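# Four arms lay a jointed cable runway on supports

## Task

Place the hinged cable runway so it rests across all three supports, sitting between each support's lugs, with one of its ends on the tall support; then open the grippers and pull the arms away. It only counts if the runway stays in position without any arm holding it.

## Robot and tools

Setup: four identical i2rt Big YAM arms named arm1, arm2, arm3 and arm4. Each has six joints, a two-finger gripper and a wrist camera. Two fixed room cameras, cam_high and cam_low, belong to no arm. With joints 1 and 6 at zero and the hand level and pointing forward, the wrist camera rides on top of the hand and looks toward the fingertips. The hand reaches roughly 1.0 m from the joint 1 axis at most.

Frames: one shared scene frame, origin on the floor, +z up. The hand point is halfway between the fingertips; the hand's z axis runs along the fingers and the fingers open and close along its y axis. Hand poses depend on each arm's true foot pose, which is never printed. Calls do not take poses, only joint values.

Tool execute_actions: argument actions is a list holding exactly one action object, or empty (an empty list just returns state and pictures). The action has one optional key per arm (arm1 to arm4); under each goes joints, an object mapping joint names to absolute targets (not offsets). Names, units and ranges:
- joint1_rad, -2.879 to 2.879 rad: turns the arm about its foot, positive counter-clockwise seen from above; 0 unfolds the arm toward where its foot faces.
- joint2_rad, 0 to 3.141 rad: shoulder; 0 has the upper arm pointing back, about level; larger values lift it and then carry it forward.
- joint3_rad, 0 to 3.019 rad: elbow; 0 folds the forearm onto the upper arm, larger opens it.
- joint4_rad, -1.692 to 1.57 rad: hand pitch, positive tips fingers up.
- joint5_rad, -1.57 to 1.57 rad: sideways hand swing, positive toward the arm's right.
- joint6_rad, -2.094 to 2.094 rad: hand roll, positive clockwise viewed from behind the hand.
- gripper_m, 0 to 0.093 m: fingertip gap; grip force is about 50 to 62 N per pad, lower on some units.
Each arm gets its own object; list only the joints you want to set. All motions in the action begin together but finish at different times, and each joint moves at its own speed, so the hand may sweep a wide path between postures. One action lasts at most 15 s. A joint or arm omitted may still be driving to an earlier target. Any unknown key or out-of-range number rejects the whole call and nothing moves. Optional cameras: a list of camera names (arm1_cam_wrist ... arm4_cam_wrist, cam_high, cam_low, or all); omitted, null or all gives every camera, an empty list gives none; images come in the order given on the pictures line.

Tool wait: seconds from 0 to 10; commands nothing new, the scene keeps running, and it returns the same state and images as an empty action.

Tool zoom_image: camera plus region [x0, y0, x1, y1] in pixels, origin at the image's top-left, at most 504 by 504; only cameras with full images in the latest result can be zoomed.

Tool finished_scene: scene number; ends the scene permanently and reports whether the goal was met, so call it only after the runway rests on its own and arms are clear.

Reading results: joint_positions gives each joint's angle; done tolerances are ±0.045, ±0.14, ±0.09, ±0.055, ±0.03, ±0.035 rad for joints 1 to 6 and ±0.003 m for the gripper. joint_status tells how each commanded motion finished:
- off_target: stopped short and may still be pushing.
- contact_stop or time_out: the joint drops the old target and holds its current spot, except a timed-out joint that keeps pushing toward its target or a point at most 0.375, 0.375, 0.113, 0.225, 0.075, 0.3 rad (joints 1 to 6) from where it stands; it may finish by itself if the way clears. Sending its reported position relieves the push.
- not_followed, with a line saying joint command not followed and often a cause line: the self/arm collision check blocked the arm's targets (the gripper part still runs). The arm may retry those targets on later actions until you give acceptable ones.
- limit_stop_at_motor_heat: the arm stopped from overheating; resend the target.
on_its_own lists what moved without this call's command; held at is the held target, not the actual position. Joint torques, in joint order without the gripper, are raw drive outputs with per-arm offset, scale and noise; friction can mimic or mask load. A target very close to the current position may not move the joint. A joint holding weight up sinks slowly.

The simulation keeps running while you compose replies; the robot holds its last command meanwhile.

Cautions: a Big YAM does not stop on touch and can push hard; sustained pushing heats motors. MOTOR HOT appears from 85 °C; at 100 °C an OVER-TEMPERATURE FAULT drops that arm and its gripper until it cools. Hard squeezes between two arms fail the run, hard hits may; no state line reports arm-to-arm contact, and the collision check may act late and ignores fingers, gripper housings and wrist cameras. Objects touching arms do not count. Arms do not wait for each other. Never knock the runway or anything else off the work area or to the floor. Avoid drops, slips, slams and forceful pushing. Fewer seconds of robot motion is better.

Each tool is called after ">>>" as a command line: name --argument value for each argument, lists and objects as JSON in quotes; but a table of rows of numbers goes row by row, as --pt "numbers of a row", without its own name.

## Session

>>> execute_actions --actions '[]'

Scene clock: 0.00 s.
Joint torques (N m, as the arm reports them, + toward a larger angle): no reading
Motor temperatures (°C, as the motors report them): arm1=[23 24 25 23 23 23] | arm2=[26 25 26 24 24 22] | arm3=[22 25 24 23 24 23] | arm4=[26 24 23 23 24 25]
arm1.joint_positions: joint1_rad=+0.438 joint2_rad=+0.528 joint3_rad=+1.448 joint4_rad=-1.245 joint5_rad=+0.111 joint6_rad=-0.199 gripper_m=+0.095
arm1.joint_status: not commanded
arm1.hand: x=-0.9558 y=-0.1154 z=+1.5295 quat_wxyz=(-0.578, +0.279, -0.764, -0.061) (m; scene frame)
arm2.joint_positions: joint1_rad=-0.090 joint2_rad=+0.583 joint3_rad=+1.359 joint4_rad=-1.426 joint5_rad=+0.095 joint6_rad=-0.311 gripper_m=+0.095
arm2.joint_status: not commanded
arm2.hand: x=-0.1672 y=-0.4736 z=+1.3511 quat_wxyz=(-0.408, +0.637, -0.628, -0.185) (m; scene frame)
arm3.joint_positions: joint1_rad=-0.347 joint2_rad=+0.533 joint3_rad=+1.440 joint4_rad=-1.423 joint5_rad=-0.212 joint6_rad=-0.086 gripper_m=+0.095
arm3.joint_status: not commanded
arm3.hand: x=+0.1909 y=-0.4946 z=+1.4201 quat_wxyz=(-0.352, +0.606, -0.611, -0.369) (m; scene frame)
arm4.joint_positions: joint1_rad=-0.022 joint2_rad=+0.466 joint3_rad=+1.391 joint4_rad=-1.421 joint5_rad=+0.108 joint6_rad=-0.082 gripper_m=+0.095
arm4.joint_status: not commanded
arm4.hand: x=+0.9575 y=-0.1243 z=+1.4412 quat_wxyz=(+0.060, -0.861, -0.031, +0.504) (m; scene frame)
pictures: arm1_cam_wrist, arm2_cam_wrist, arm3_cam_wrist, arm4_cam_wrist, cam_high, cam_low
Images, in order (width x height): arm1_cam_wrist 504x504, arm2_cam_wrist 504x504, arm3_cam_wrist 504x504, arm4_cam_wrist 504x504, cam_high 504x504, cam_low 504x504.

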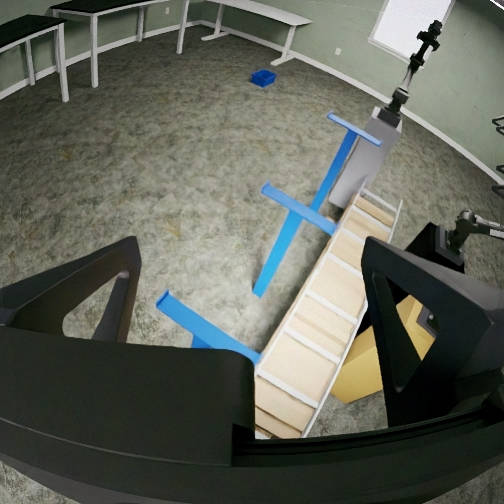

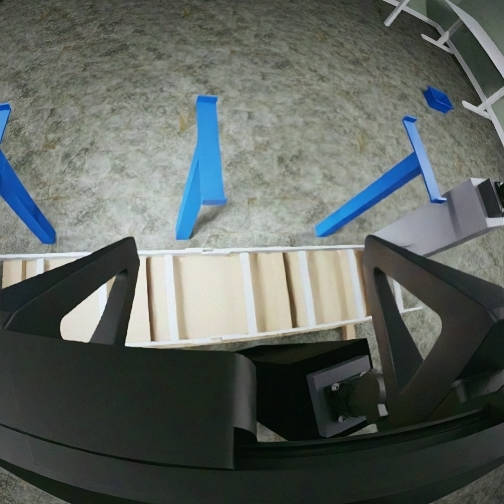

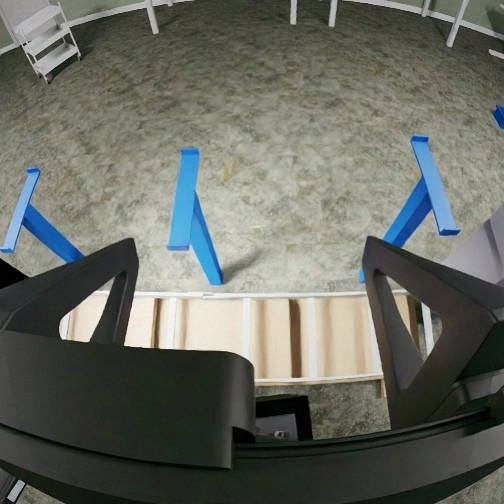

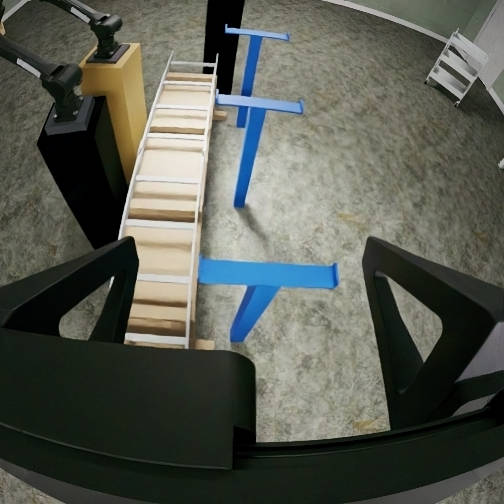

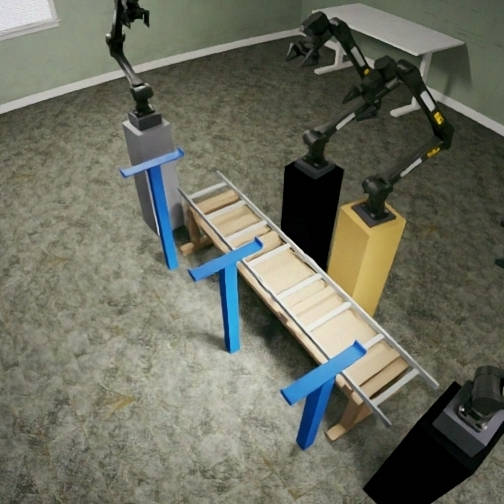

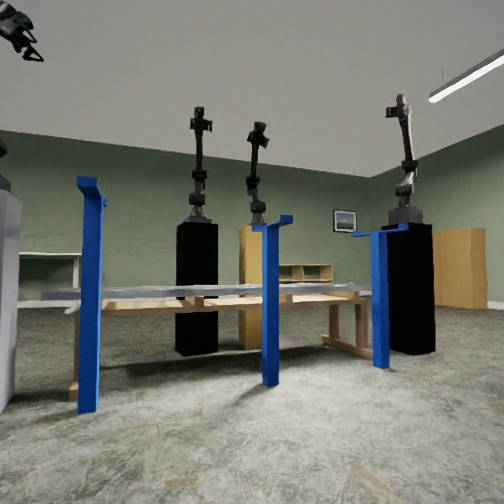

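>>> execute_actions --actions '[{"arm1":{"joints":{"joint1_rad":0,"joint2_rad":1.0,"joint3_rad":1.5,"joint4_rad":-0.5,"joint5_rad":0,"joint6_rad":0}},"arm4":{"joints":{"joint1_rad":0,"joint2_rad":1.0,"joint3_rad":1.0,"joint4_rad":-0.5,"joint5_rad":0,"joint6_rad":0}},"arm2":{"joints":{"joint1_rad":0,"joint2_rad":1.0,"joint3_rad":1.0,"joint4_rad":-1.5,"joint5_rad":0,"joint6_rad":0}},"arm3":{"joints":{"joint1_rad":0,"joint2_rad":1.5,"joint3_rad":1.5,"joint4_rad":-1.5,"joint5_rad":0,"joint6_rad":0}}}]' --cameras '["cam_high","arm2_cam_wrist"]'

Scene clock: 20.63 s.
Joint torques (N m, as the arm reports them, + toward a larger angle): arm1=[-1.07 -3.36 12.45  2.73 -0.06  0.13] | arm2=[ 0.15 -5.52 11.52 -0.06 -0.16  0.05] | arm3=[  0.05 -12.27  10.06   0.26   0.15   0.04] | arm4=[ 0.04 -6.11 13.87  3.32 -0.14  0.2 ]
Motor temperatures (°C, as the motors report them): arm1=[23 24 27 23 23 23] | arm2=[26 25 28 24 24 22] | arm3=[22 25 27 23 24 23] | arm4=[26 24 24 23 24 25]
arm1.joint_positions: joint1_rad=+0.000 joint2_rad=+0.995 joint3_rad=+1.476 joint4_rad=-0.522 joint5_rad=+0.002 joint6_rad=-0.015 gripper_m=+0.095
arm1.joint_status: all done
arm1.hand: x=-0.6751 y=-0.1414 z=+1.5753 quat_wxyz=(-0.690, +0.058, -0.721, -0.038) (m; scene frame)
arm2.joint_positions: joint1_rad=-0.008 joint2_rad=+0.998 joint3_rad=+0.989 joint4_rad=-1.485 joint5_rad=+0.004 joint6_rad=-0.009 gripper_m=+0.095
arm2.joint_status: all done
arm2.hand: x=-0.1924 y=-0.4012 z=+1.0743 quat_wxyz=(-0.029, +0.651, -0.758, -0.030) (m; scene frame)
arm3.joint_positions: joint1_rad=-0.007 joint2_rad=+1.507 joint3_rad=+1.482 joint4_rad=-1.491 joint5_rad=-0.003 joint6_rad=-0.010 gripper_m=+0.095
arm3.joint_status: all done
arm3.hand: x=+0.1340 y=-0.2156 z=+1.1160 quat_wxyz=(-0.020, +0.751, -0.660, -0.021) (m; scene frame)
arm4.joint_positions: joint1_rad=-0.007 joint2_rad=+1.009 joint3_rad=+0.981 joint4_rad=-0.520 joint5_rad=+0.003 joint6_rad=-0.012 gripper_m=+0.095
arm4.joint_status: all done
arm4.hand: x=+0.6519 y=-0.1618 z=+1.2353 quat_wxyz=(-0.007, -0.875, -0.034, +0.483) (m; scene frame)
pictures: arm2_cam_wrist, cam_high
Images, in order (width x height): arm2_cam_wrist 504x504, cam_high 504x504.

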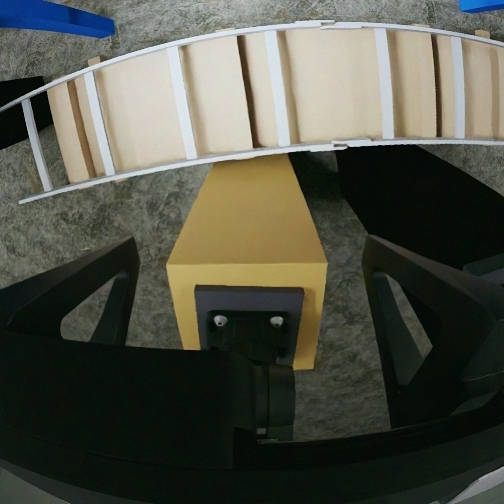

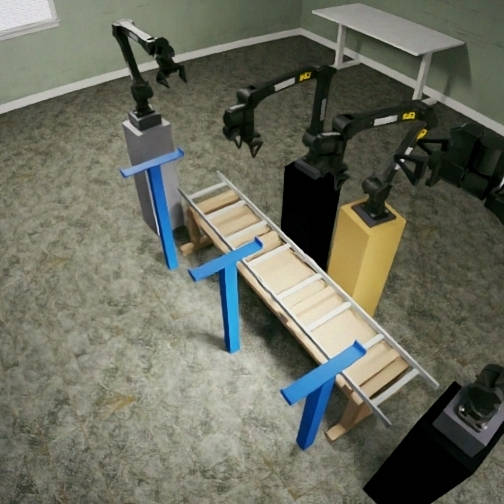

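>>> execute_actions --actions '[{"arm1":{"joints":{"joint2_rad":1.5,"joint3_rad":1.5,"joint4_rad":-1.5}},"arm4":{"joints":{"joint2_rad":1.5,"joint3_rad":1.5,"joint4_rad":-1.5}}}]'

Scene clock: 47.37 s.
Joint torques (N m, as the arm reports them, + toward a larger angle): arm1=[ -1.19 -10.97  12.35   0.01  -0.07   0.13] | arm2=[ 0.39 -5.37 11.53  0.06 -0.16  0.07] | arm3=[  0.06 -11.99  10.31   0.3    0.15   0.04] | arm4=[ -0.09 -11.03  15.48   0.17  -0.14   0.2 ]
Motor temperatures (°C, as the motors report them): arm1=[23 24 29 23 23 23] | arm2=[26 25 30 24 24 22] | arm3=[22 25 29 23 24 23] | arm4=[26 24 27 23 24 25]
arm1.joint_positions: joint1_rad=+0.000 joint2_rad=+1.505 joint3_rad=+1.474 joint4_rad=-1.488 joint5_rad=+0.002 joint6_rad=-0.015 gripper_m=+0.095
arm1.joint_status: all done
arm1.hand: x=-0.6744 y=-0.1451 z=+1.1787 quat_wxyz=(-0.024, +0.076, -0.997, +0.004) (m; scene frame)
arm2.joint_positions: joint1_rad=-0.008 joint2_rad=+0.998 joint3_rad=+0.989 joint4_rad=-1.485 joint5_rad=+0.004 joint6_rad=-0.009 gripper_m=+0.095
arm2.joint_status: not commanded
arm2.hand: x=-0.1924 y=-0.4012 z=+1.0743 quat_wxyz=(-0.029, +0.651, -0.758, -0.030) (m; scene frame)
arm3.joint_positions: joint1_rad=-0.007 joint2_rad=+1.507 joint3_rad=+1.482 joint4_rad=-1.491 joint5_rad=-0.003 joint6_rad=-0.010 gripper_m=+0.095
arm3.joint_status: not commanded
arm3.hand: x=+0.1340 y=-0.2156 z=+1.1160 quat_wxyz=(-0.020, +0.751, -0.660, -0.021) (m; scene frame)
arm4.joint_positions: joint1_rad=-0.007 joint2_rad=+1.492 joint3_rad=+1.446 joint4_rad=-1.487 joint5_rad=+0.003 joint6_rad=-0.012 gripper_m=+0.095
arm4.joint_status: all done
arm4.hand: x=+0.6718 y=-0.1596 z=+1.1375 quat_wxyz=(+0.006, -0.999, -0.037, +0.012) (m; scene frame)
pictures: arm1_cam_wrist, arm2_cam_wrist, arm3_cam_wrist, arm4_cam_wrist, cam_high, cam_low
Images, in order (width x height): arm1_cam_wrist 504x504, arm2_cam_wrist 504x504, arm3_cam_wrist 504x504, arm4_cam_wrist 504x504, cam_high 504x504, cam_low 504x504.

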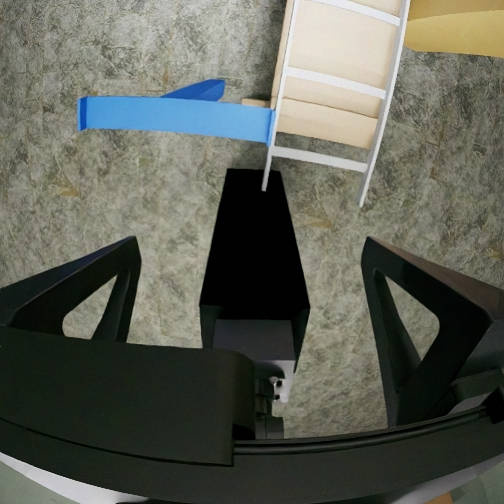

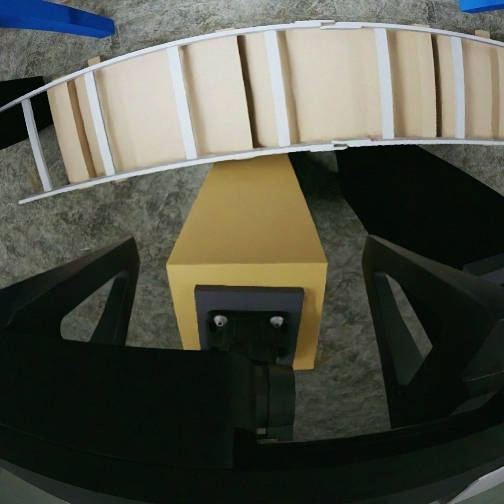

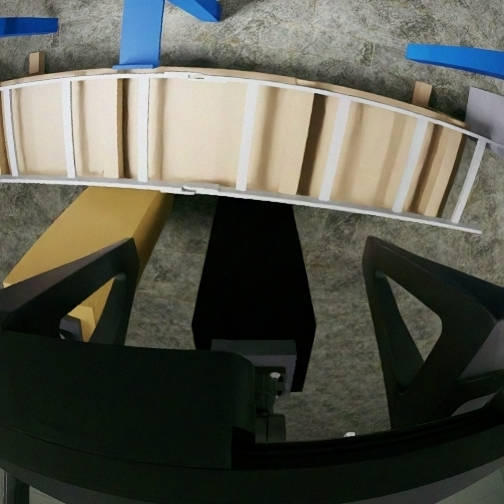

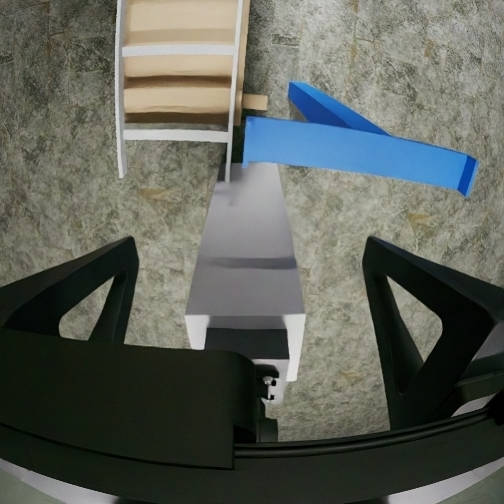

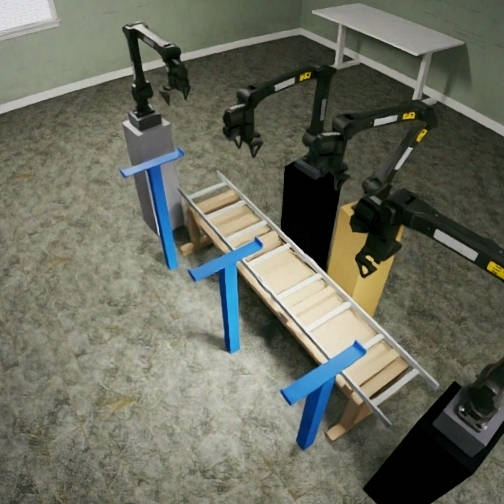

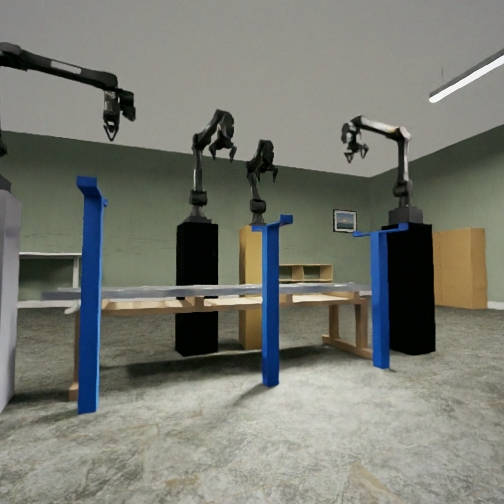

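>>> execute_actions --actions '[{"arm1":{"joints":{"joint1_rad":-0.76,"joint2_rad":2.06,"joint3_rad":0.8,"joint4_rad":-0.31,"joint6_rad":0.81}},"arm4":{"joints":{"joint1_rad":0.74,"joint2_rad":2.04,"joint3_rad":0.8,"joint4_rad":-0.33,"joint6_rad":-0.83}},"arm2":{"joints":{"joint2_rad":1.9,"joint3_rad":0.8,"joint4_rad":-0.47}},"arm3":{"joints":{"joint2_rad":1.9,"joint3_rad":0.8,"joint4_rad":-0.47}}}]'

Scene clock: 78.13 s.
Joint torques (N m, as the arm reports them, + toward a larger angle): arm1=[ -1.07 -12.31   3.36   0.91   0.03   0.13] | arm2=[  0.25 -15.06   4.54   1.12  -0.19   0.01] | arm3=[  0.07 -12.14   3.98   1.05   0.15   0.03] | arm4=[ -0.85 -13.32   3.02   1.16  -0.04  -0.07]
Motor temperatures (°C, as the motors report them): arm1=[23 25 29 23 23 23] | arm2=[26 26 30 24 24 22] | arm3=[22 26 29 23 24 23] | arm4=[26 24 28 23 24 25]
arm1.joint_positions: joint1_rad=-0.761 joint2_rad=+2.076 joint3_rad=+0.797 joint4_rad=-0.324 joint5_rad=+0.001 joint6_rad=+0.795 gripper_m=+0.095
arm1.joint_status: all done
arm1.hand: x=-0.8338 y=-0.4262 z=+0.7440 quat_wxyz=(+0.014, -0.651, -0.759, +0.007) (m; scene frame)
arm2.joint_positions: joint1_rad=-0.008 joint2_rad=+1.895 joint3_rad=+0.811 joint4_rad=-0.488 joint5_rad=+0.004 joint6_rad=-0.009 gripper_m=+0.095
arm2.joint_status: all done
arm2.hand: x=-0.1788 y=-0.2892 z=+0.7221 quat_wxyz=(+0.001, +0.652, -0.759, -0.005) (m; scene frame)
arm3.joint_positions: joint1_rad=-0.007 joint2_rad=+1.909 joint3_rad=+0.799 joint4_rad=-0.480 joint5_rad=-0.003 joint6_rad=-0.010 gripper_m=+0.095
arm3.joint_status: all done
arm3.hand: x=+0.1459 y=-0.2975 z=+0.7352 quat_wxyz=(+0.004, +0.751, -0.660, +0.007) (m; scene frame)
arm4.joint_positions: joint1_rad=+0.746 joint2_rad=+2.059 joint3_rad=+0.799 joint4_rad=-0.343 joint5_rad=-0.002 joint6_rad=-0.817 gripper_m=+0.095
arm4.joint_status: all done
arm4.hand: x=+0.8746 y=-0.3958 z=+0.7111 quat_wxyz=(-0.003, -0.685, -0.728, -0.025) (m; scene frame)
pictures: arm1_cam_wrist, arm2_cam_wrist, arm3_cam_wrist, arm4_cam_wrist, cam_high, cam_low
Images, in order (width x height): arm1_cam_wrist 504x504, arm2_cam_wrist 504x504, arm3_cam_wrist 504x504, arm4_cam_wrist 504x504, cam_high 504x504, cam_low 504x504.

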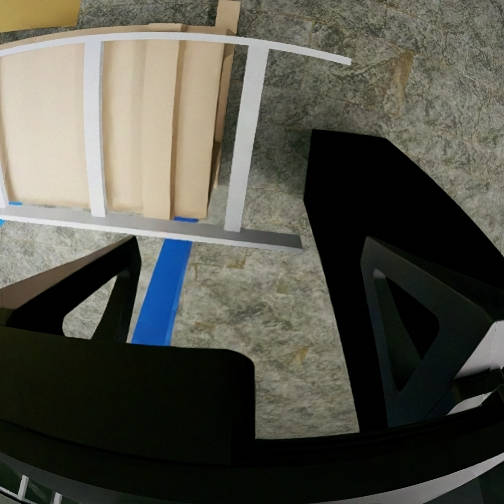

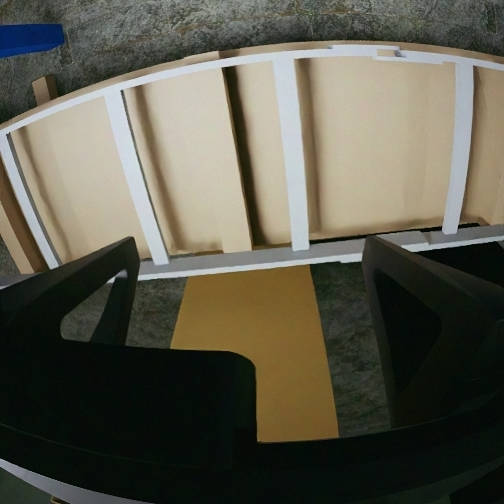

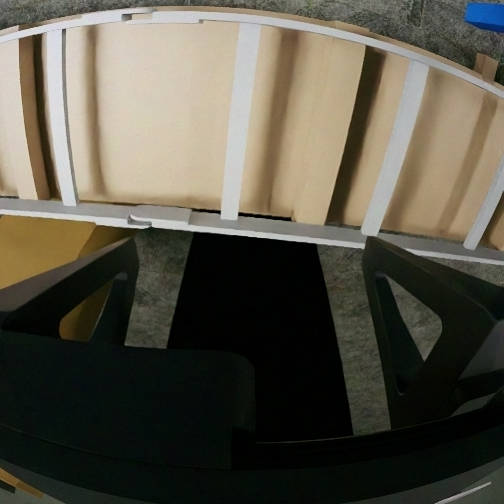

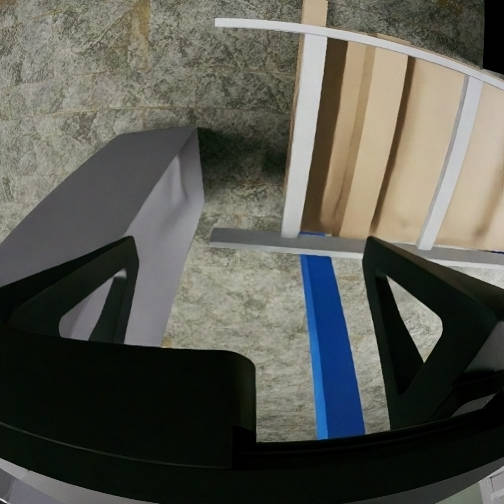

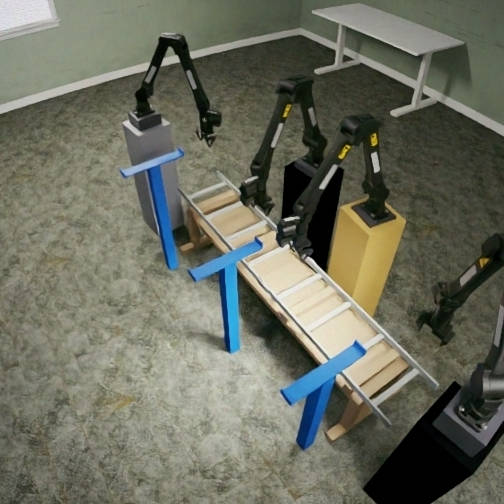

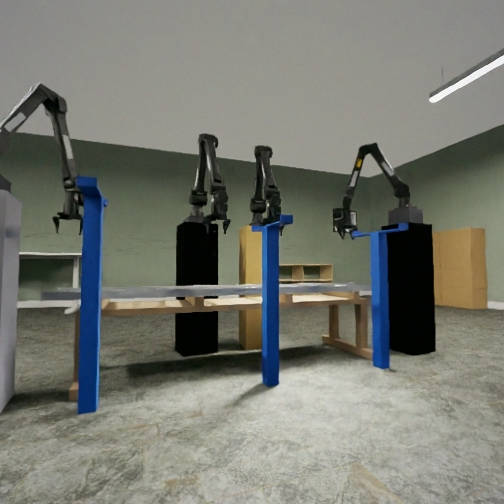

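>>> execute_actions --actions '[{"arm1":{"joints":{"joint1_rad":-0.66,"joint2_rad":2.6,"joint3_rad":0.89,"joint4_rad":0.14,"joint6_rad":0.86}},"arm4":{"joints":{"joint1_rad":0.54,"joint2_rad":2.52,"joint3_rad":1.06,"joint4_rad":-0.11,"joint6_rad":-0.96}},"arm2":{"joints":{"joint1_rad":-0.18,"joint2_rad":2.31,"joint3_rad":0.73,"joint4_rad":0.01,"joint6_rad":-0.18}},"arm3":{"joints":{"joint1_rad":0.06,"joint2_rad":2.31,"joint3_rad":0.73,"joint4_rad":0.01,"joint6_rad":0.06}}}]'

Scene clock: 146.53 s.
Joint torques (N m, as the arm reports them, + toward a larger angle): arm1=[ -1.82 -12.87  -0.88   0.85   0.03   0.12] | arm2=[  0.33 -14.88   0.62   0.88  -0.14  -0.12] | arm3=[ -0.42 -12.06   0.13   1.04   0.12   0.03] | arm4=[ -0.18 -14.55   1.35   0.69  -0.16  -0.09]
Motor temperatures (°C, as the motors report them): arm1=[23 26 27 23 23 23] | arm2=[26 26 28 24 24 22] | arm3=[22 26 26 23 24 23] | arm4=[26 25 24 23 24 25]
arm1.joint_positions: joint1_rad=-0.652 joint2_rad=+2.619 joint3_rad=+0.885 joint4_rad=+0.127 joint5_rad=+0.001 joint6_rad=+0.846 gripper_m=+0.095
arm1.joint_status: all done
arm1.hand: x=-0.8590 y=-0.3681 z=+0.5641 quat_wxyz=(+0.016, -0.629, -0.777, +0.009) (m; scene frame)
arm2.joint_positions: joint1_rad=-0.190 joint2_rad=+2.311 joint3_rad=+0.730 joint4_rad=-0.007 joint5_rad=+0.002 joint6_rad=-0.171 gripper_m=+0.095
arm2.joint_status: all done
arm2.hand: x=-0.1353 y=-0.3675 z=+0.5733 quat_wxyz=(+0.009, +0.644, -0.765, -0.002) (m; scene frame)
arm3.joint_positions: joint1_rad=+0.059 joint2_rad=+2.313 joint3_rad=+0.728 joint4_rad=+0.000 joint5_rad=-0.002 joint6_rad=+0.050 gripper_m=+0.095
arm3.joint_status: all done
arm3.hand: x=+0.1329 y=-0.3573 z=+0.5936 quat_wxyz=(+0.002, +0.753, -0.658, +0.006) (m; scene frame)
arm4.joint_positions: joint1_rad=+0.538 joint2_rad=+2.519 joint3_rad=+1.054 joint4_rad=-0.112 joint5_rad=+0.000 joint6_rad=-0.948 gripper_m=+0.095
arm4.joint_status: all done
arm4.hand: x=+0.7941 y=-0.3586 z=+0.5569 quat_wxyz=(-0.001, -0.713, -0.701, -0.012) (m; scene frame)
pictures: arm1_cam_wrist, arm2_cam_wrist, arm3_cam_wrist, arm4_cam_wrist, cam_high, cam_low
Images, in order (width x height): arm1_cam_wrist 504x504, arm2_cam_wrist 504x504, arm3_cam_wrist 504x504, arm4_cam_wrist 504x504, cam_high 504x504, cam_low 504x504.

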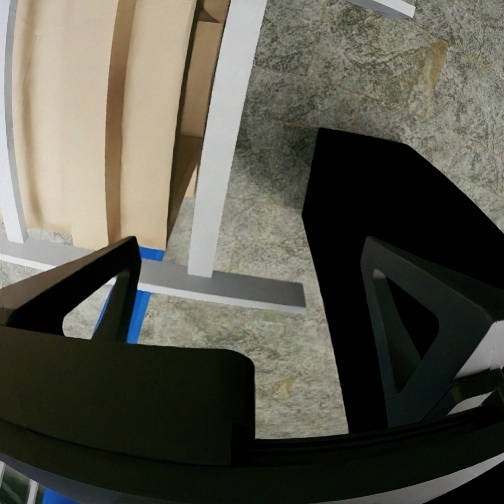

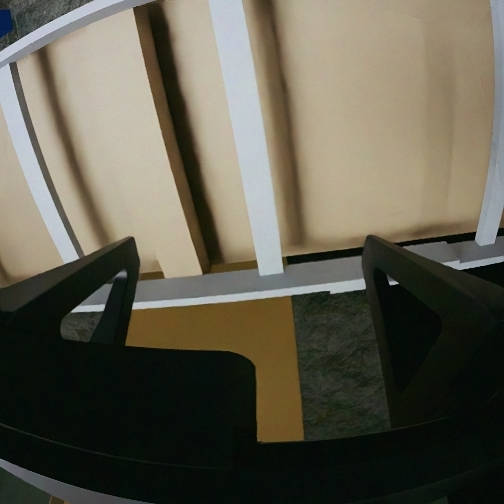

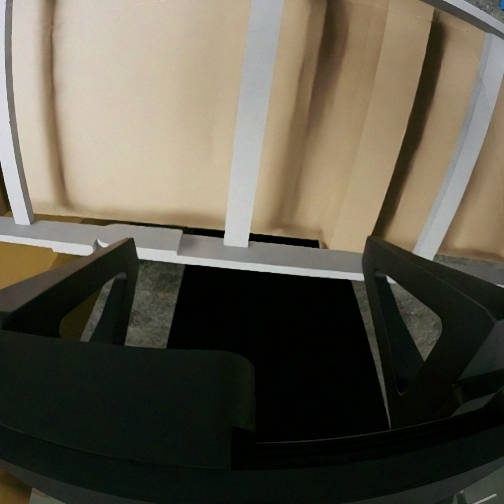

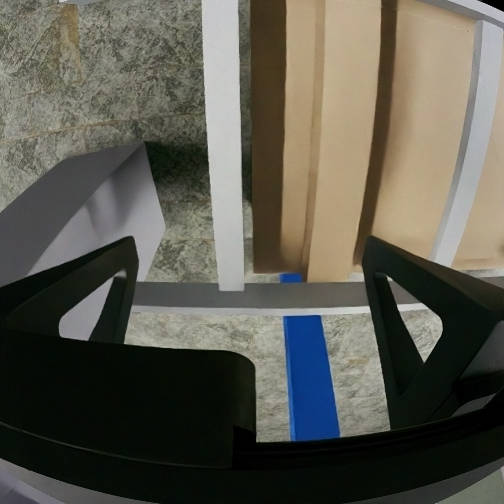

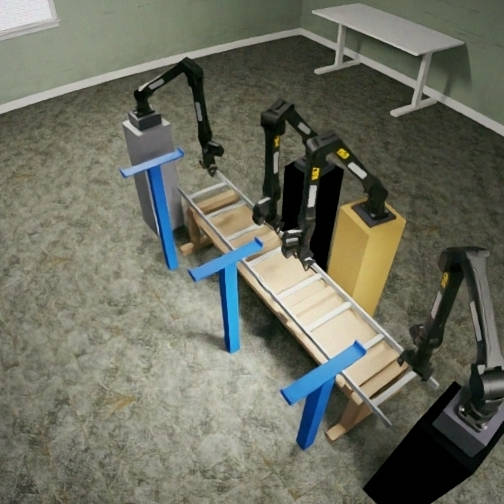

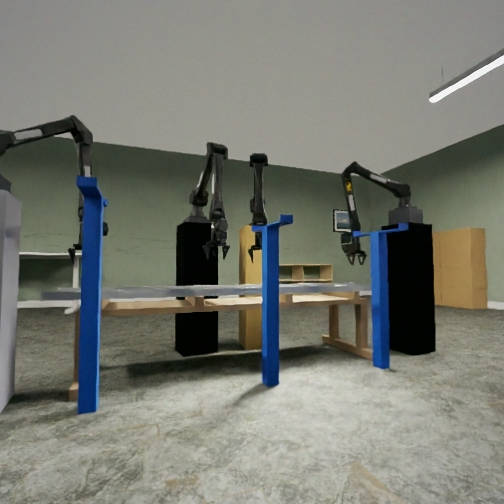

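>>> execute_actions --actions '[{"arm1":{"joints":{"joint1_rad":-0.63,"joint2_rad":2.93,"joint3_rad":1.135,"joint4_rad":0.23}},"arm4":{"joints":{"joint1_rad":0.57,"joint2_rad":2.84,"joint3_rad":1.215,"joint4_rad":0.055}},"arm2":{"joints":{"joint2_rad":2.76,"joint3_rad":0.946,"joint4_rad":0.24}},"arm3":{"joints":{"joint2_rad":2.78,"joint3_rad":0.95,"joint4_rad":0.26}}}]'

Scene clock: 163.90 s.
Joint torques (N m, as the arm reports them, + toward a larger angle): arm1=[ -0.7  -12.99  -1.69   0.59   0.03   0.12] | arm2=[  0.44 -16.99  -1.22   0.77  -0.1   -0.09] | arm3=[ -0.42 -12.94  -2.04   0.9    0.12   0.03] | arm4=[ -0.37 -14.31  -0.51   0.85  -0.16  -0.07]
Motor temperatures (°C, as the motors report them): arm1=[23 26 26 23 23 23] | arm2=[26 26 27 24 24 22] | arm3=[22 26 26 23 24 23] | arm4=[26 25 24 23 24 25]
arm1.joint_positions: joint1_rad=-0.636 joint2_rad=+2.949 joint3_rad=+1.132 joint4_rad=+0.224 joint5_rad=+0.001 joint6_rad=+0.846 gripper_m=+0.095
arm1.joint_status: all done
arm1.hand: x=-0.8614 y=-0.3624 z=+0.4462 quat_wxyz=(+0.009, -0.622, -0.783, +0.007) (m; scene frame)
arm2.joint_positions: joint1_rad=-0.190 joint2_rad=+2.767 joint3_rad=+0.939 joint4_rad=+0.229 joint5_rad=+0.002 joint6_rad=-0.171 gripper_m=+0.095
arm2.joint_status: all done
arm2.hand: x=-0.1451 y=-0.3889 z=+0.4274 quat_wxyz=(+0.013, +0.644, -0.765, +0.001) (m; scene frame)
arm3.joint_positions: joint1_rad=+0.059 joint2_rad=+2.793 joint3_rad=+0.949 joint4_rad=+0.253 joint5_rad=-0.002 joint6_rad=+0.050 gripper_m=+0.095
arm3.joint_status: all done
arm3.hand: x=+0.1385 y=-0.3825 z=+0.4399 quat_wxyz=(+0.004, +0.753, -0.658, +0.008) (m; scene frame)
arm4.joint_positions: joint1_rad=+0.569 joint2_rad=+2.842 joint3_rad=+1.210 joint4_rad=+0.051 joint5_rad=+0.000 joint6_rad=-0.949 gripper_m=+0.095
arm4.joint_status: all done
arm4.hand: x=+0.8270 y=-0.3499 z=+0.4374 quat_wxyz=(-0.002, -0.702, -0.712, -0.013) (m; scene frame)
pictures: arm1_cam_wrist, arm2_cam_wrist, arm3_cam_wrist, arm4_cam_wrist, cam_high, cam_low
Images, in order (width x height): arm1_cam_wrist 504x504, arm2_cam_wrist 504x504, arm3_cam_wrist 504x504, arm4_cam_wrist 504x504, cam_high 504x504, cam_low 504x504.

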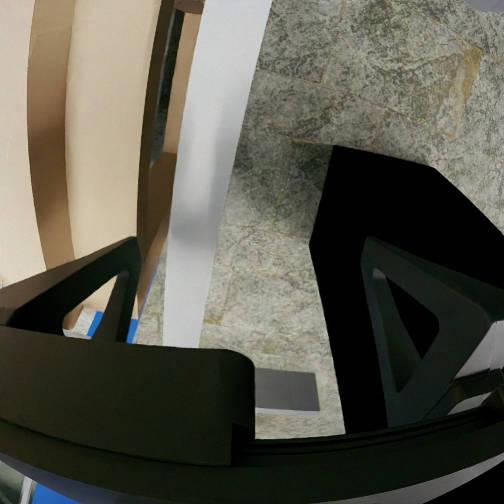

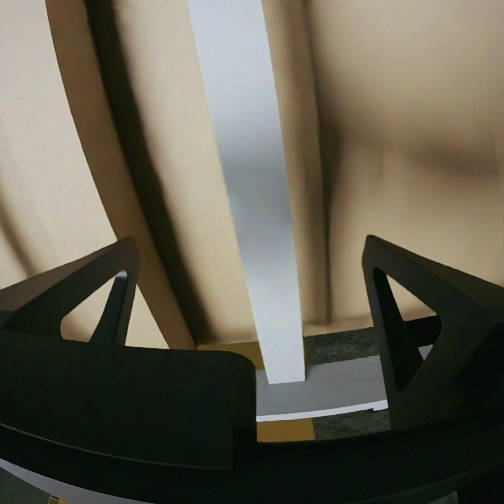

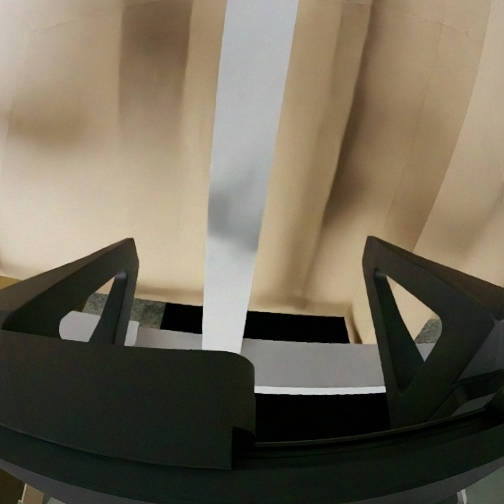

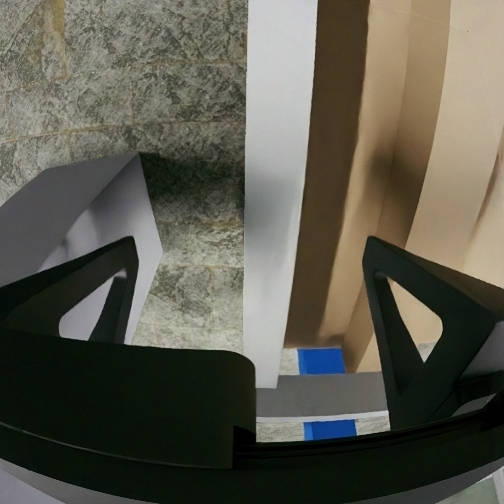

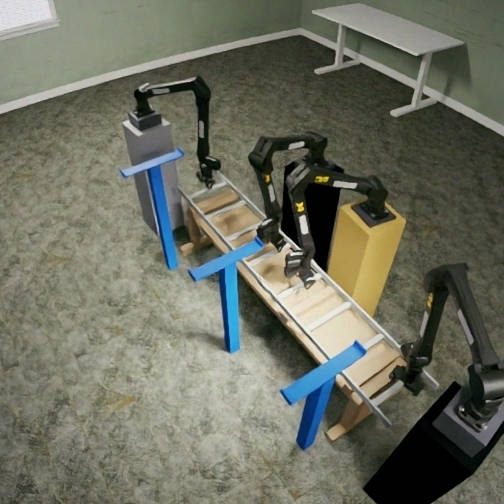

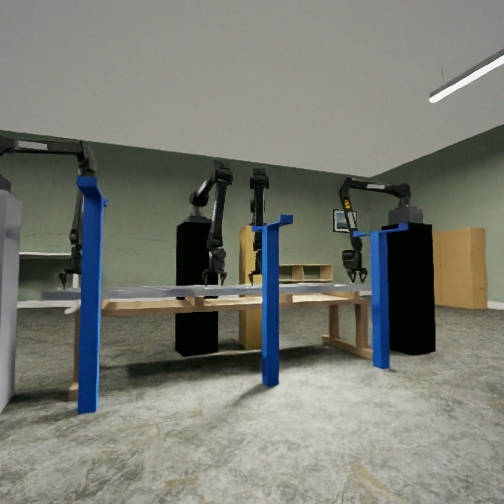

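>>> execute_actions --actions '[{"arm1":{"joints":{"joint1_rad":-0.62,"joint2_rad":3.07,"joint3_rad":1.28,"joint4_rad":0.2}},"arm4":{"joints":{"joint2_rad":2.97,"joint3_rad":1.345,"joint4_rad":0.045}},"arm2":{"joints":{"joint2_rad":2.87,"joint3_rad":1.065,"joint4_rad":0.205}},"arm3":{"joints":{"joint2_rad":2.91,"joint3_rad":1.09,"joint4_rad":0.235}}}]'

>>> execute_actions --actions '[{"arm1":{"joints":{"gripper_m":0.0}},"arm4":{"joints":{"gripper_m":0.0}},"arm2":{"joints":{"gripper_m":0.0}},"arm3":{"joints":{"gripper_m":0.0}}}]'

Scene clock: 183.83 s.
Joint torques (N m, as the arm reports them, + toward a larger angle): arm1=[ -0.59 -12.29  -1.73  -0.05   0.03   0.11] | arm2=[  0.43 -16.44  -1.28  -0.09  -0.14  -0.15] | arm3=[ -0.41 -12.64  -2.08   0.33   0.12   0.03] | arm4=[ -0.34 -12.72  -0.73   0.38  -0.16  -0.07]
Motor temperatures (°C, as the motors report them): arm1=[23 26 26 23 23 23] | arm2=[26 27 27 24 24 22] | arm3=[22 26 26 23 24 23] | arm4=[26 25 24 23 24 25]
arm1.joint_positions: joint1_rad=-0.628 joint2_rad=+3.079 joint3_rad=+1.279 joint4_rad=+0.209 joint5_rad=+0.001 joint6_rad=+0.846 gripper_m=+0.095
arm1.joint_status: all done
arm1.hand: x=-0.8565 y=-0.3628 z=+0.3948 quat_wxyz=(+0.008, -0.619, -0.785, +0.007) (m; scene frame)
arm2.joint_positions: joint1_rad=-0.190 joint2_rad=+2.858 joint3_rad=+1.063 joint4_rad=+0.219 joint5_rad=+0.002 joint6_rad=-0.171 gripper_m=+0.095
arm2.joint_status: all done
arm2.hand: x=-0.1377 y=-0.3667 z=+0.3895 quat_wxyz=(+0.003, +0.644, -0.765, -0.005) (m; scene frame)
arm3.joint_positions: joint1_rad=+0.059 joint2_rad=+2.902 joint3_rad=+1.093 joint4_rad=+0.242 joint5_rad=-0.002 joint6_rad=+0.050 gripper_m=+0.095
arm3.joint_status: all done
arm3.hand: x=+0.1343 y=-0.3586 z=+0.3952 quat_wxyz=(-0.004, +0.753, -0.658, -0.002) (m; scene frame)
arm4.joint_positions: joint1_rad=+0.569 joint2_rad=+2.938 joint3_rad=+1.347 joint4_rad=+0.051 joint5_rad=+0.000 joint6_rad=-0.949 gripper_m=+0.095
arm4.joint_status: all done
arm4.hand: x=+0.8050 y=-0.3662 z=+0.3995 quat_wxyz=(+0.001, -0.702, -0.713, +0.007) (m; scene frame)
pictures: arm1_cam_wrist, arm2_cam_wrist, arm3_cam_wrist, arm4_cam_wrist, cam_high, cam_low
Images, in order (width x height): arm1_cam_wrist 504x504, arm2_cam_wrist 504x504, arm3_cam_wrist 504x504, arm4_cam_wrist 504x504, cam_high 504x504, cam_low 504x504.

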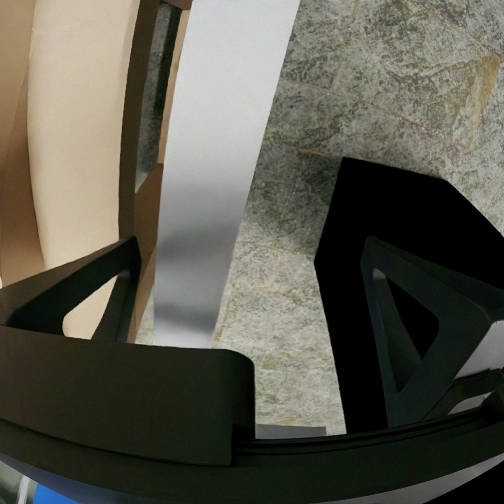

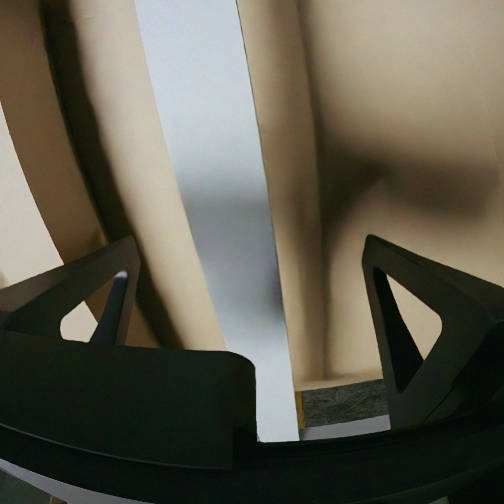

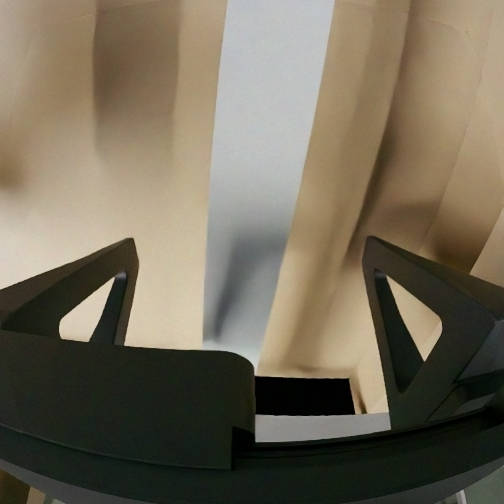

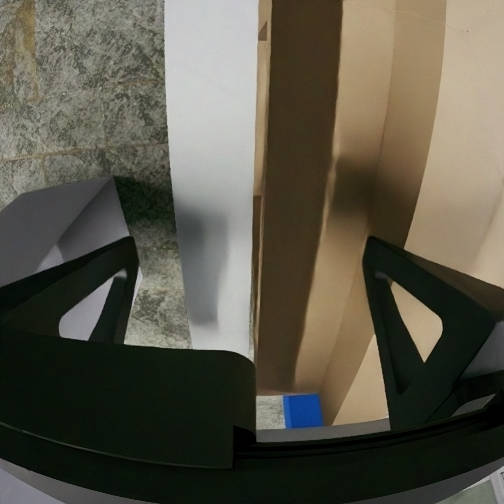

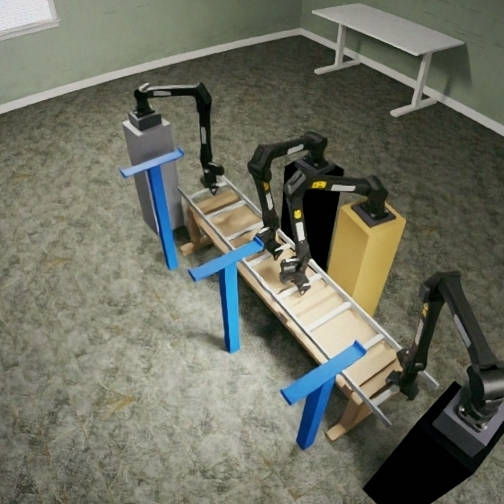

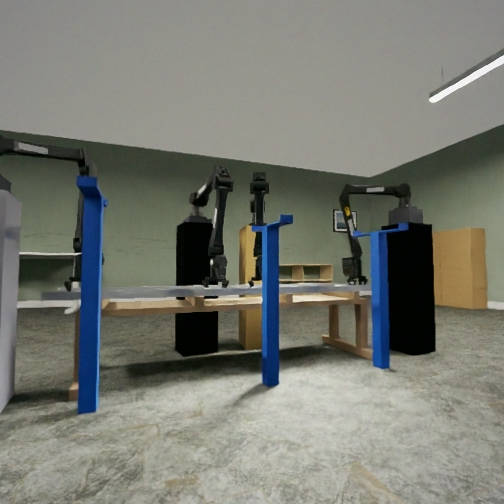

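Scene clock: 184.57 s.
Joint torques (N m, as the arm reports them, + toward a larger angle): arm1=[ -2.1  -12.06  -3.33   0.03   0.68  -0.33] | arm2=[  0.5  -15.75  -1.35  -0.03   0.     0.23] | arm3=[ -0.75 -12.    -2.15   0.31   0.61  -0.28] | arm4=[ -0.94 -12.81   0.21   0.69   0.34  -0.14]
Motor temperatures (°C, as the motors report them): arm1=[23 26 26 23 23 23] | arm2=[26 27 27 24 24 22] | arm3=[22 26 26 23 24 23] | arm4=[26 25 24 23 24 25]
arm1.joint_positions: joint1_rad=-0.610 joint2_rad=+3.071 joint3_rad=+1.300 joint4_rad=+0.209 joint5_rad=-0.014 joint6_rad=+0.889 gripper_m=+0.029
arm1.joint_status: gripper_m off_target (ended at +0.029, target +0.000)
arm1.hand: x=-0.8361 y=-0.3639 z=+0.3954 quat_wxyz=(-0.005, -0.629, -0.777, -0.003) (m; scene frame)
arm2.joint_positions: joint1_rad=-0.184 joint2_rad=+2.859 joint3_rad=+1.063 joint4_rad=+0.218 joint5_rad=-0.002 joint6_rad=-0.205 gripper_m=+0.027
arm2.joint_status: gripper_m off_target (ended at +0.027, target +0.000)
arm2.hand: x=-0.1402 y=-0.3664 z=+0.3895 quat_wxyz=(+0.005, +0.659, -0.752, -0.006) (m; scene frame)
arm3.joint_positions: joint1_rad=+0.062 joint2_rad=+2.903 joint3_rad=+1.094 joint4_rad=+0.242 joint5_rad=-0.014 joint6_rad=+0.083 gripper_m=+0.026
arm3.joint_status: gripper_m off_target (ended at +0.026, target +0.000)
arm3.hand: x=+0.1311 y=-0.3595 z=+0.3948 quat_wxyz=(+0.001, +0.743, -0.669, -0.005) (m; scene frame)
arm4.joint_positions: joint1_rad=+0.576 joint2_rad=+2.943 joint3_rad=+1.336 joint4_rad=+0.043 joint5_rad=-0.012 joint6_rad=-0.943 gripper_m=+0.025
arm4.joint_status: gripper_m off_target (ended at +0.025, target +0.000)
arm4.hand: x=+0.8174 y=-0.3631 z=+0.3979 quat_wxyz=(-0.006, -0.701, -0.713, -0.004) (m; scene frame)
pictures: arm1_cam_wrist, arm2_cam_wrist, arm3_cam_wrist, arm4_cam_wrist, cam_high, cam_low
Images, in order (width x height): arm1_cam_wrist 504x504, arm2_cam_wrist 504x504, arm3_cam_wrist 504x504, arm4_cam_wrist 504x504, cam_high 504x504, cam_low 504x504.

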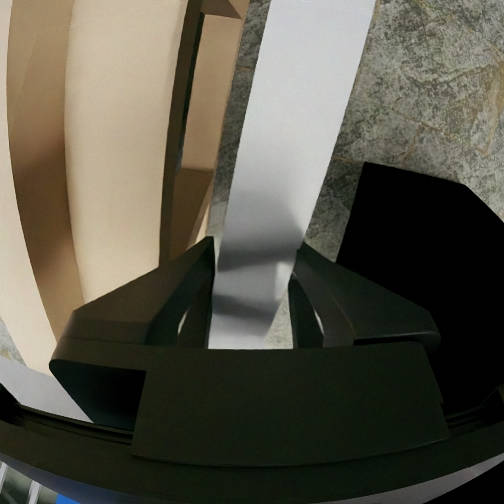

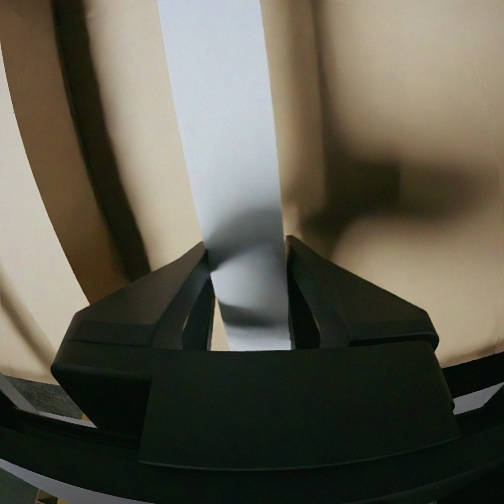

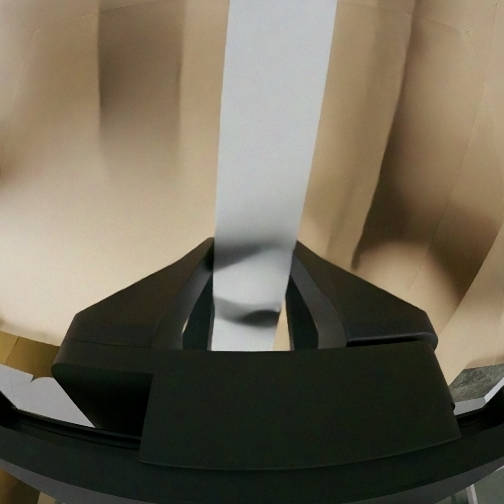

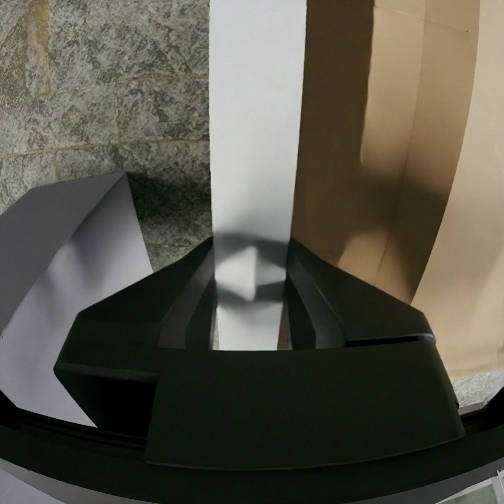

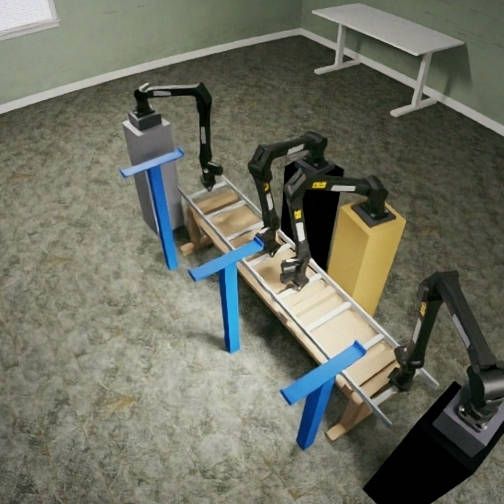

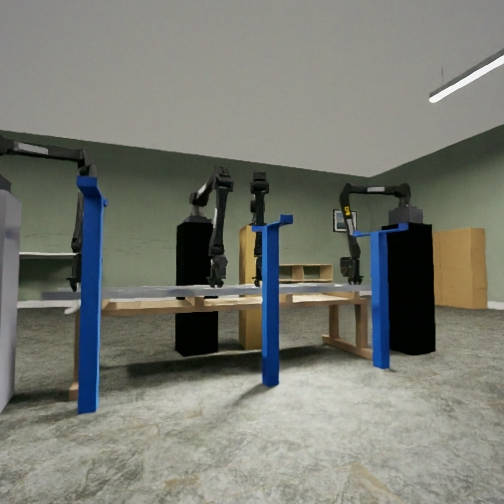

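>>> execute_actions --actions '[{"arm1":{"joints":{"joint1_rad":-0.63,"joint2_rad":2.6,"joint3_rad":0.93,"joint4_rad":0.1}},"arm4":{"joints":{"joint1_rad":0.58,"joint2_rad":2.5,"joint3_rad":1.0,"joint4_rad":-0.07}},"arm2":{"joints":{"joint1_rad":-0.19,"joint2_rad":2.31,"joint3_rad":0.73,"joint4_rad":0.01}},"arm3":{"joints":{"joint2_rad":2.33,"joint3_rad":0.73,"joint4_rad":0.03}}}]' --cameras '["cam_high","cam_low"]'

Scene clock: 207.00 s.
Joint torques (N m, as the arm reports them, + toward a larger angle): arm1=[  0.34 -15.65  -3.32  -0.38   0.24  -0.43] | arm2=[ -0.47 -21.19  -0.82  -0.22  -0.33   0.47] | arm3=[ -0.8  -17.61  -2.87  -0.31   0.34  -0.47] | arm4=[ -0.64 -16.55  -0.85  -0.41  -0.45  -0.15]
Motor temperatures (°C, as the motors report them): arm1=[23 26 26 23 24 24] | arm2=[26 27 27 24 24 22] | arm3=[22 26 26 23 24 23] | arm4=[26 25 24 23 24 25]
arm1.joint_positions: joint1_rad=-0.649 joint2_rad=+2.647 joint3_rad=+0.958 joint4_rad=+0.119 joint5_rad=-0.004 joint6_rad=+0.899 gripper_m=+0.027
arm1.joint_status: all done
arm1.hand: x=-0.8326 y=-0.3809 z=+0.5513 quat_wxyz=(-0.002, -0.648, -0.761, +0.003) (m; scene frame)
arm2.joint_positions: joint1_rad=-0.188 joint2_rad=+2.364 joint3_rad=+0.742 joint4_rad=+0.026 joint5_rad=+0.008 joint6_rad=-0.229 gripper_m=+0.027
arm2.joint_status: all done
arm2.hand: x=-0.1370 y=-0.3730 z=+0.5571 quat_wxyz=(+0.011, +0.667, -0.745, +0.003) (m; scene frame)
arm3.joint_positions: joint1_rad=+0.061 joint2_rad=+2.412 joint3_rad=+0.759 joint4_rad=+0.048 joint5_rad=-0.008 joint6_rad=+0.103 gripper_m=+0.026
arm3.joint_status: all done
arm3.hand: x=+0.1330 y=-0.3663 z=+0.5636 quat_wxyz=(+0.010, +0.736, -0.677, +0.011) (m; scene frame)
arm4.joint_positions: joint1_rad=+0.582 joint2_rad=+2.537 joint3_rad=+1.012 joint4_rad=-0.047 joint5_rad=+0.008 joint6_rad=-0.942 gripper_m=+0.025
arm4.joint_status: all done
arm4.hand: x=+0.8191 y=-0.3606 z=+0.5492 quat_wxyz=(+0.003, -0.699, -0.715, -0.010) (m; scene frame)
pictures: cam_high, cam_low
Images, in order (width x height): cam_high 504x504, cam_low 504x504.

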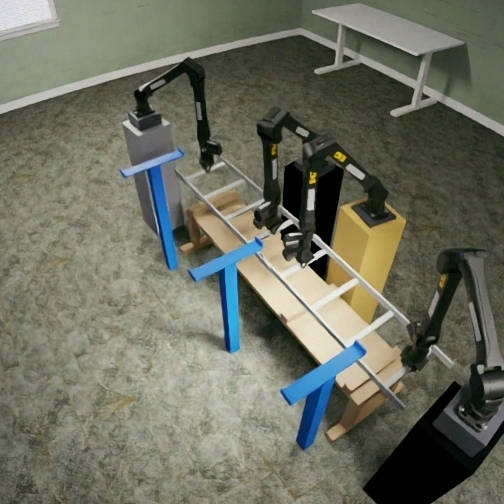

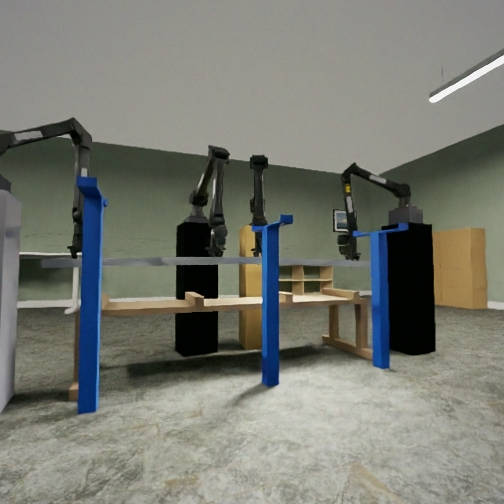

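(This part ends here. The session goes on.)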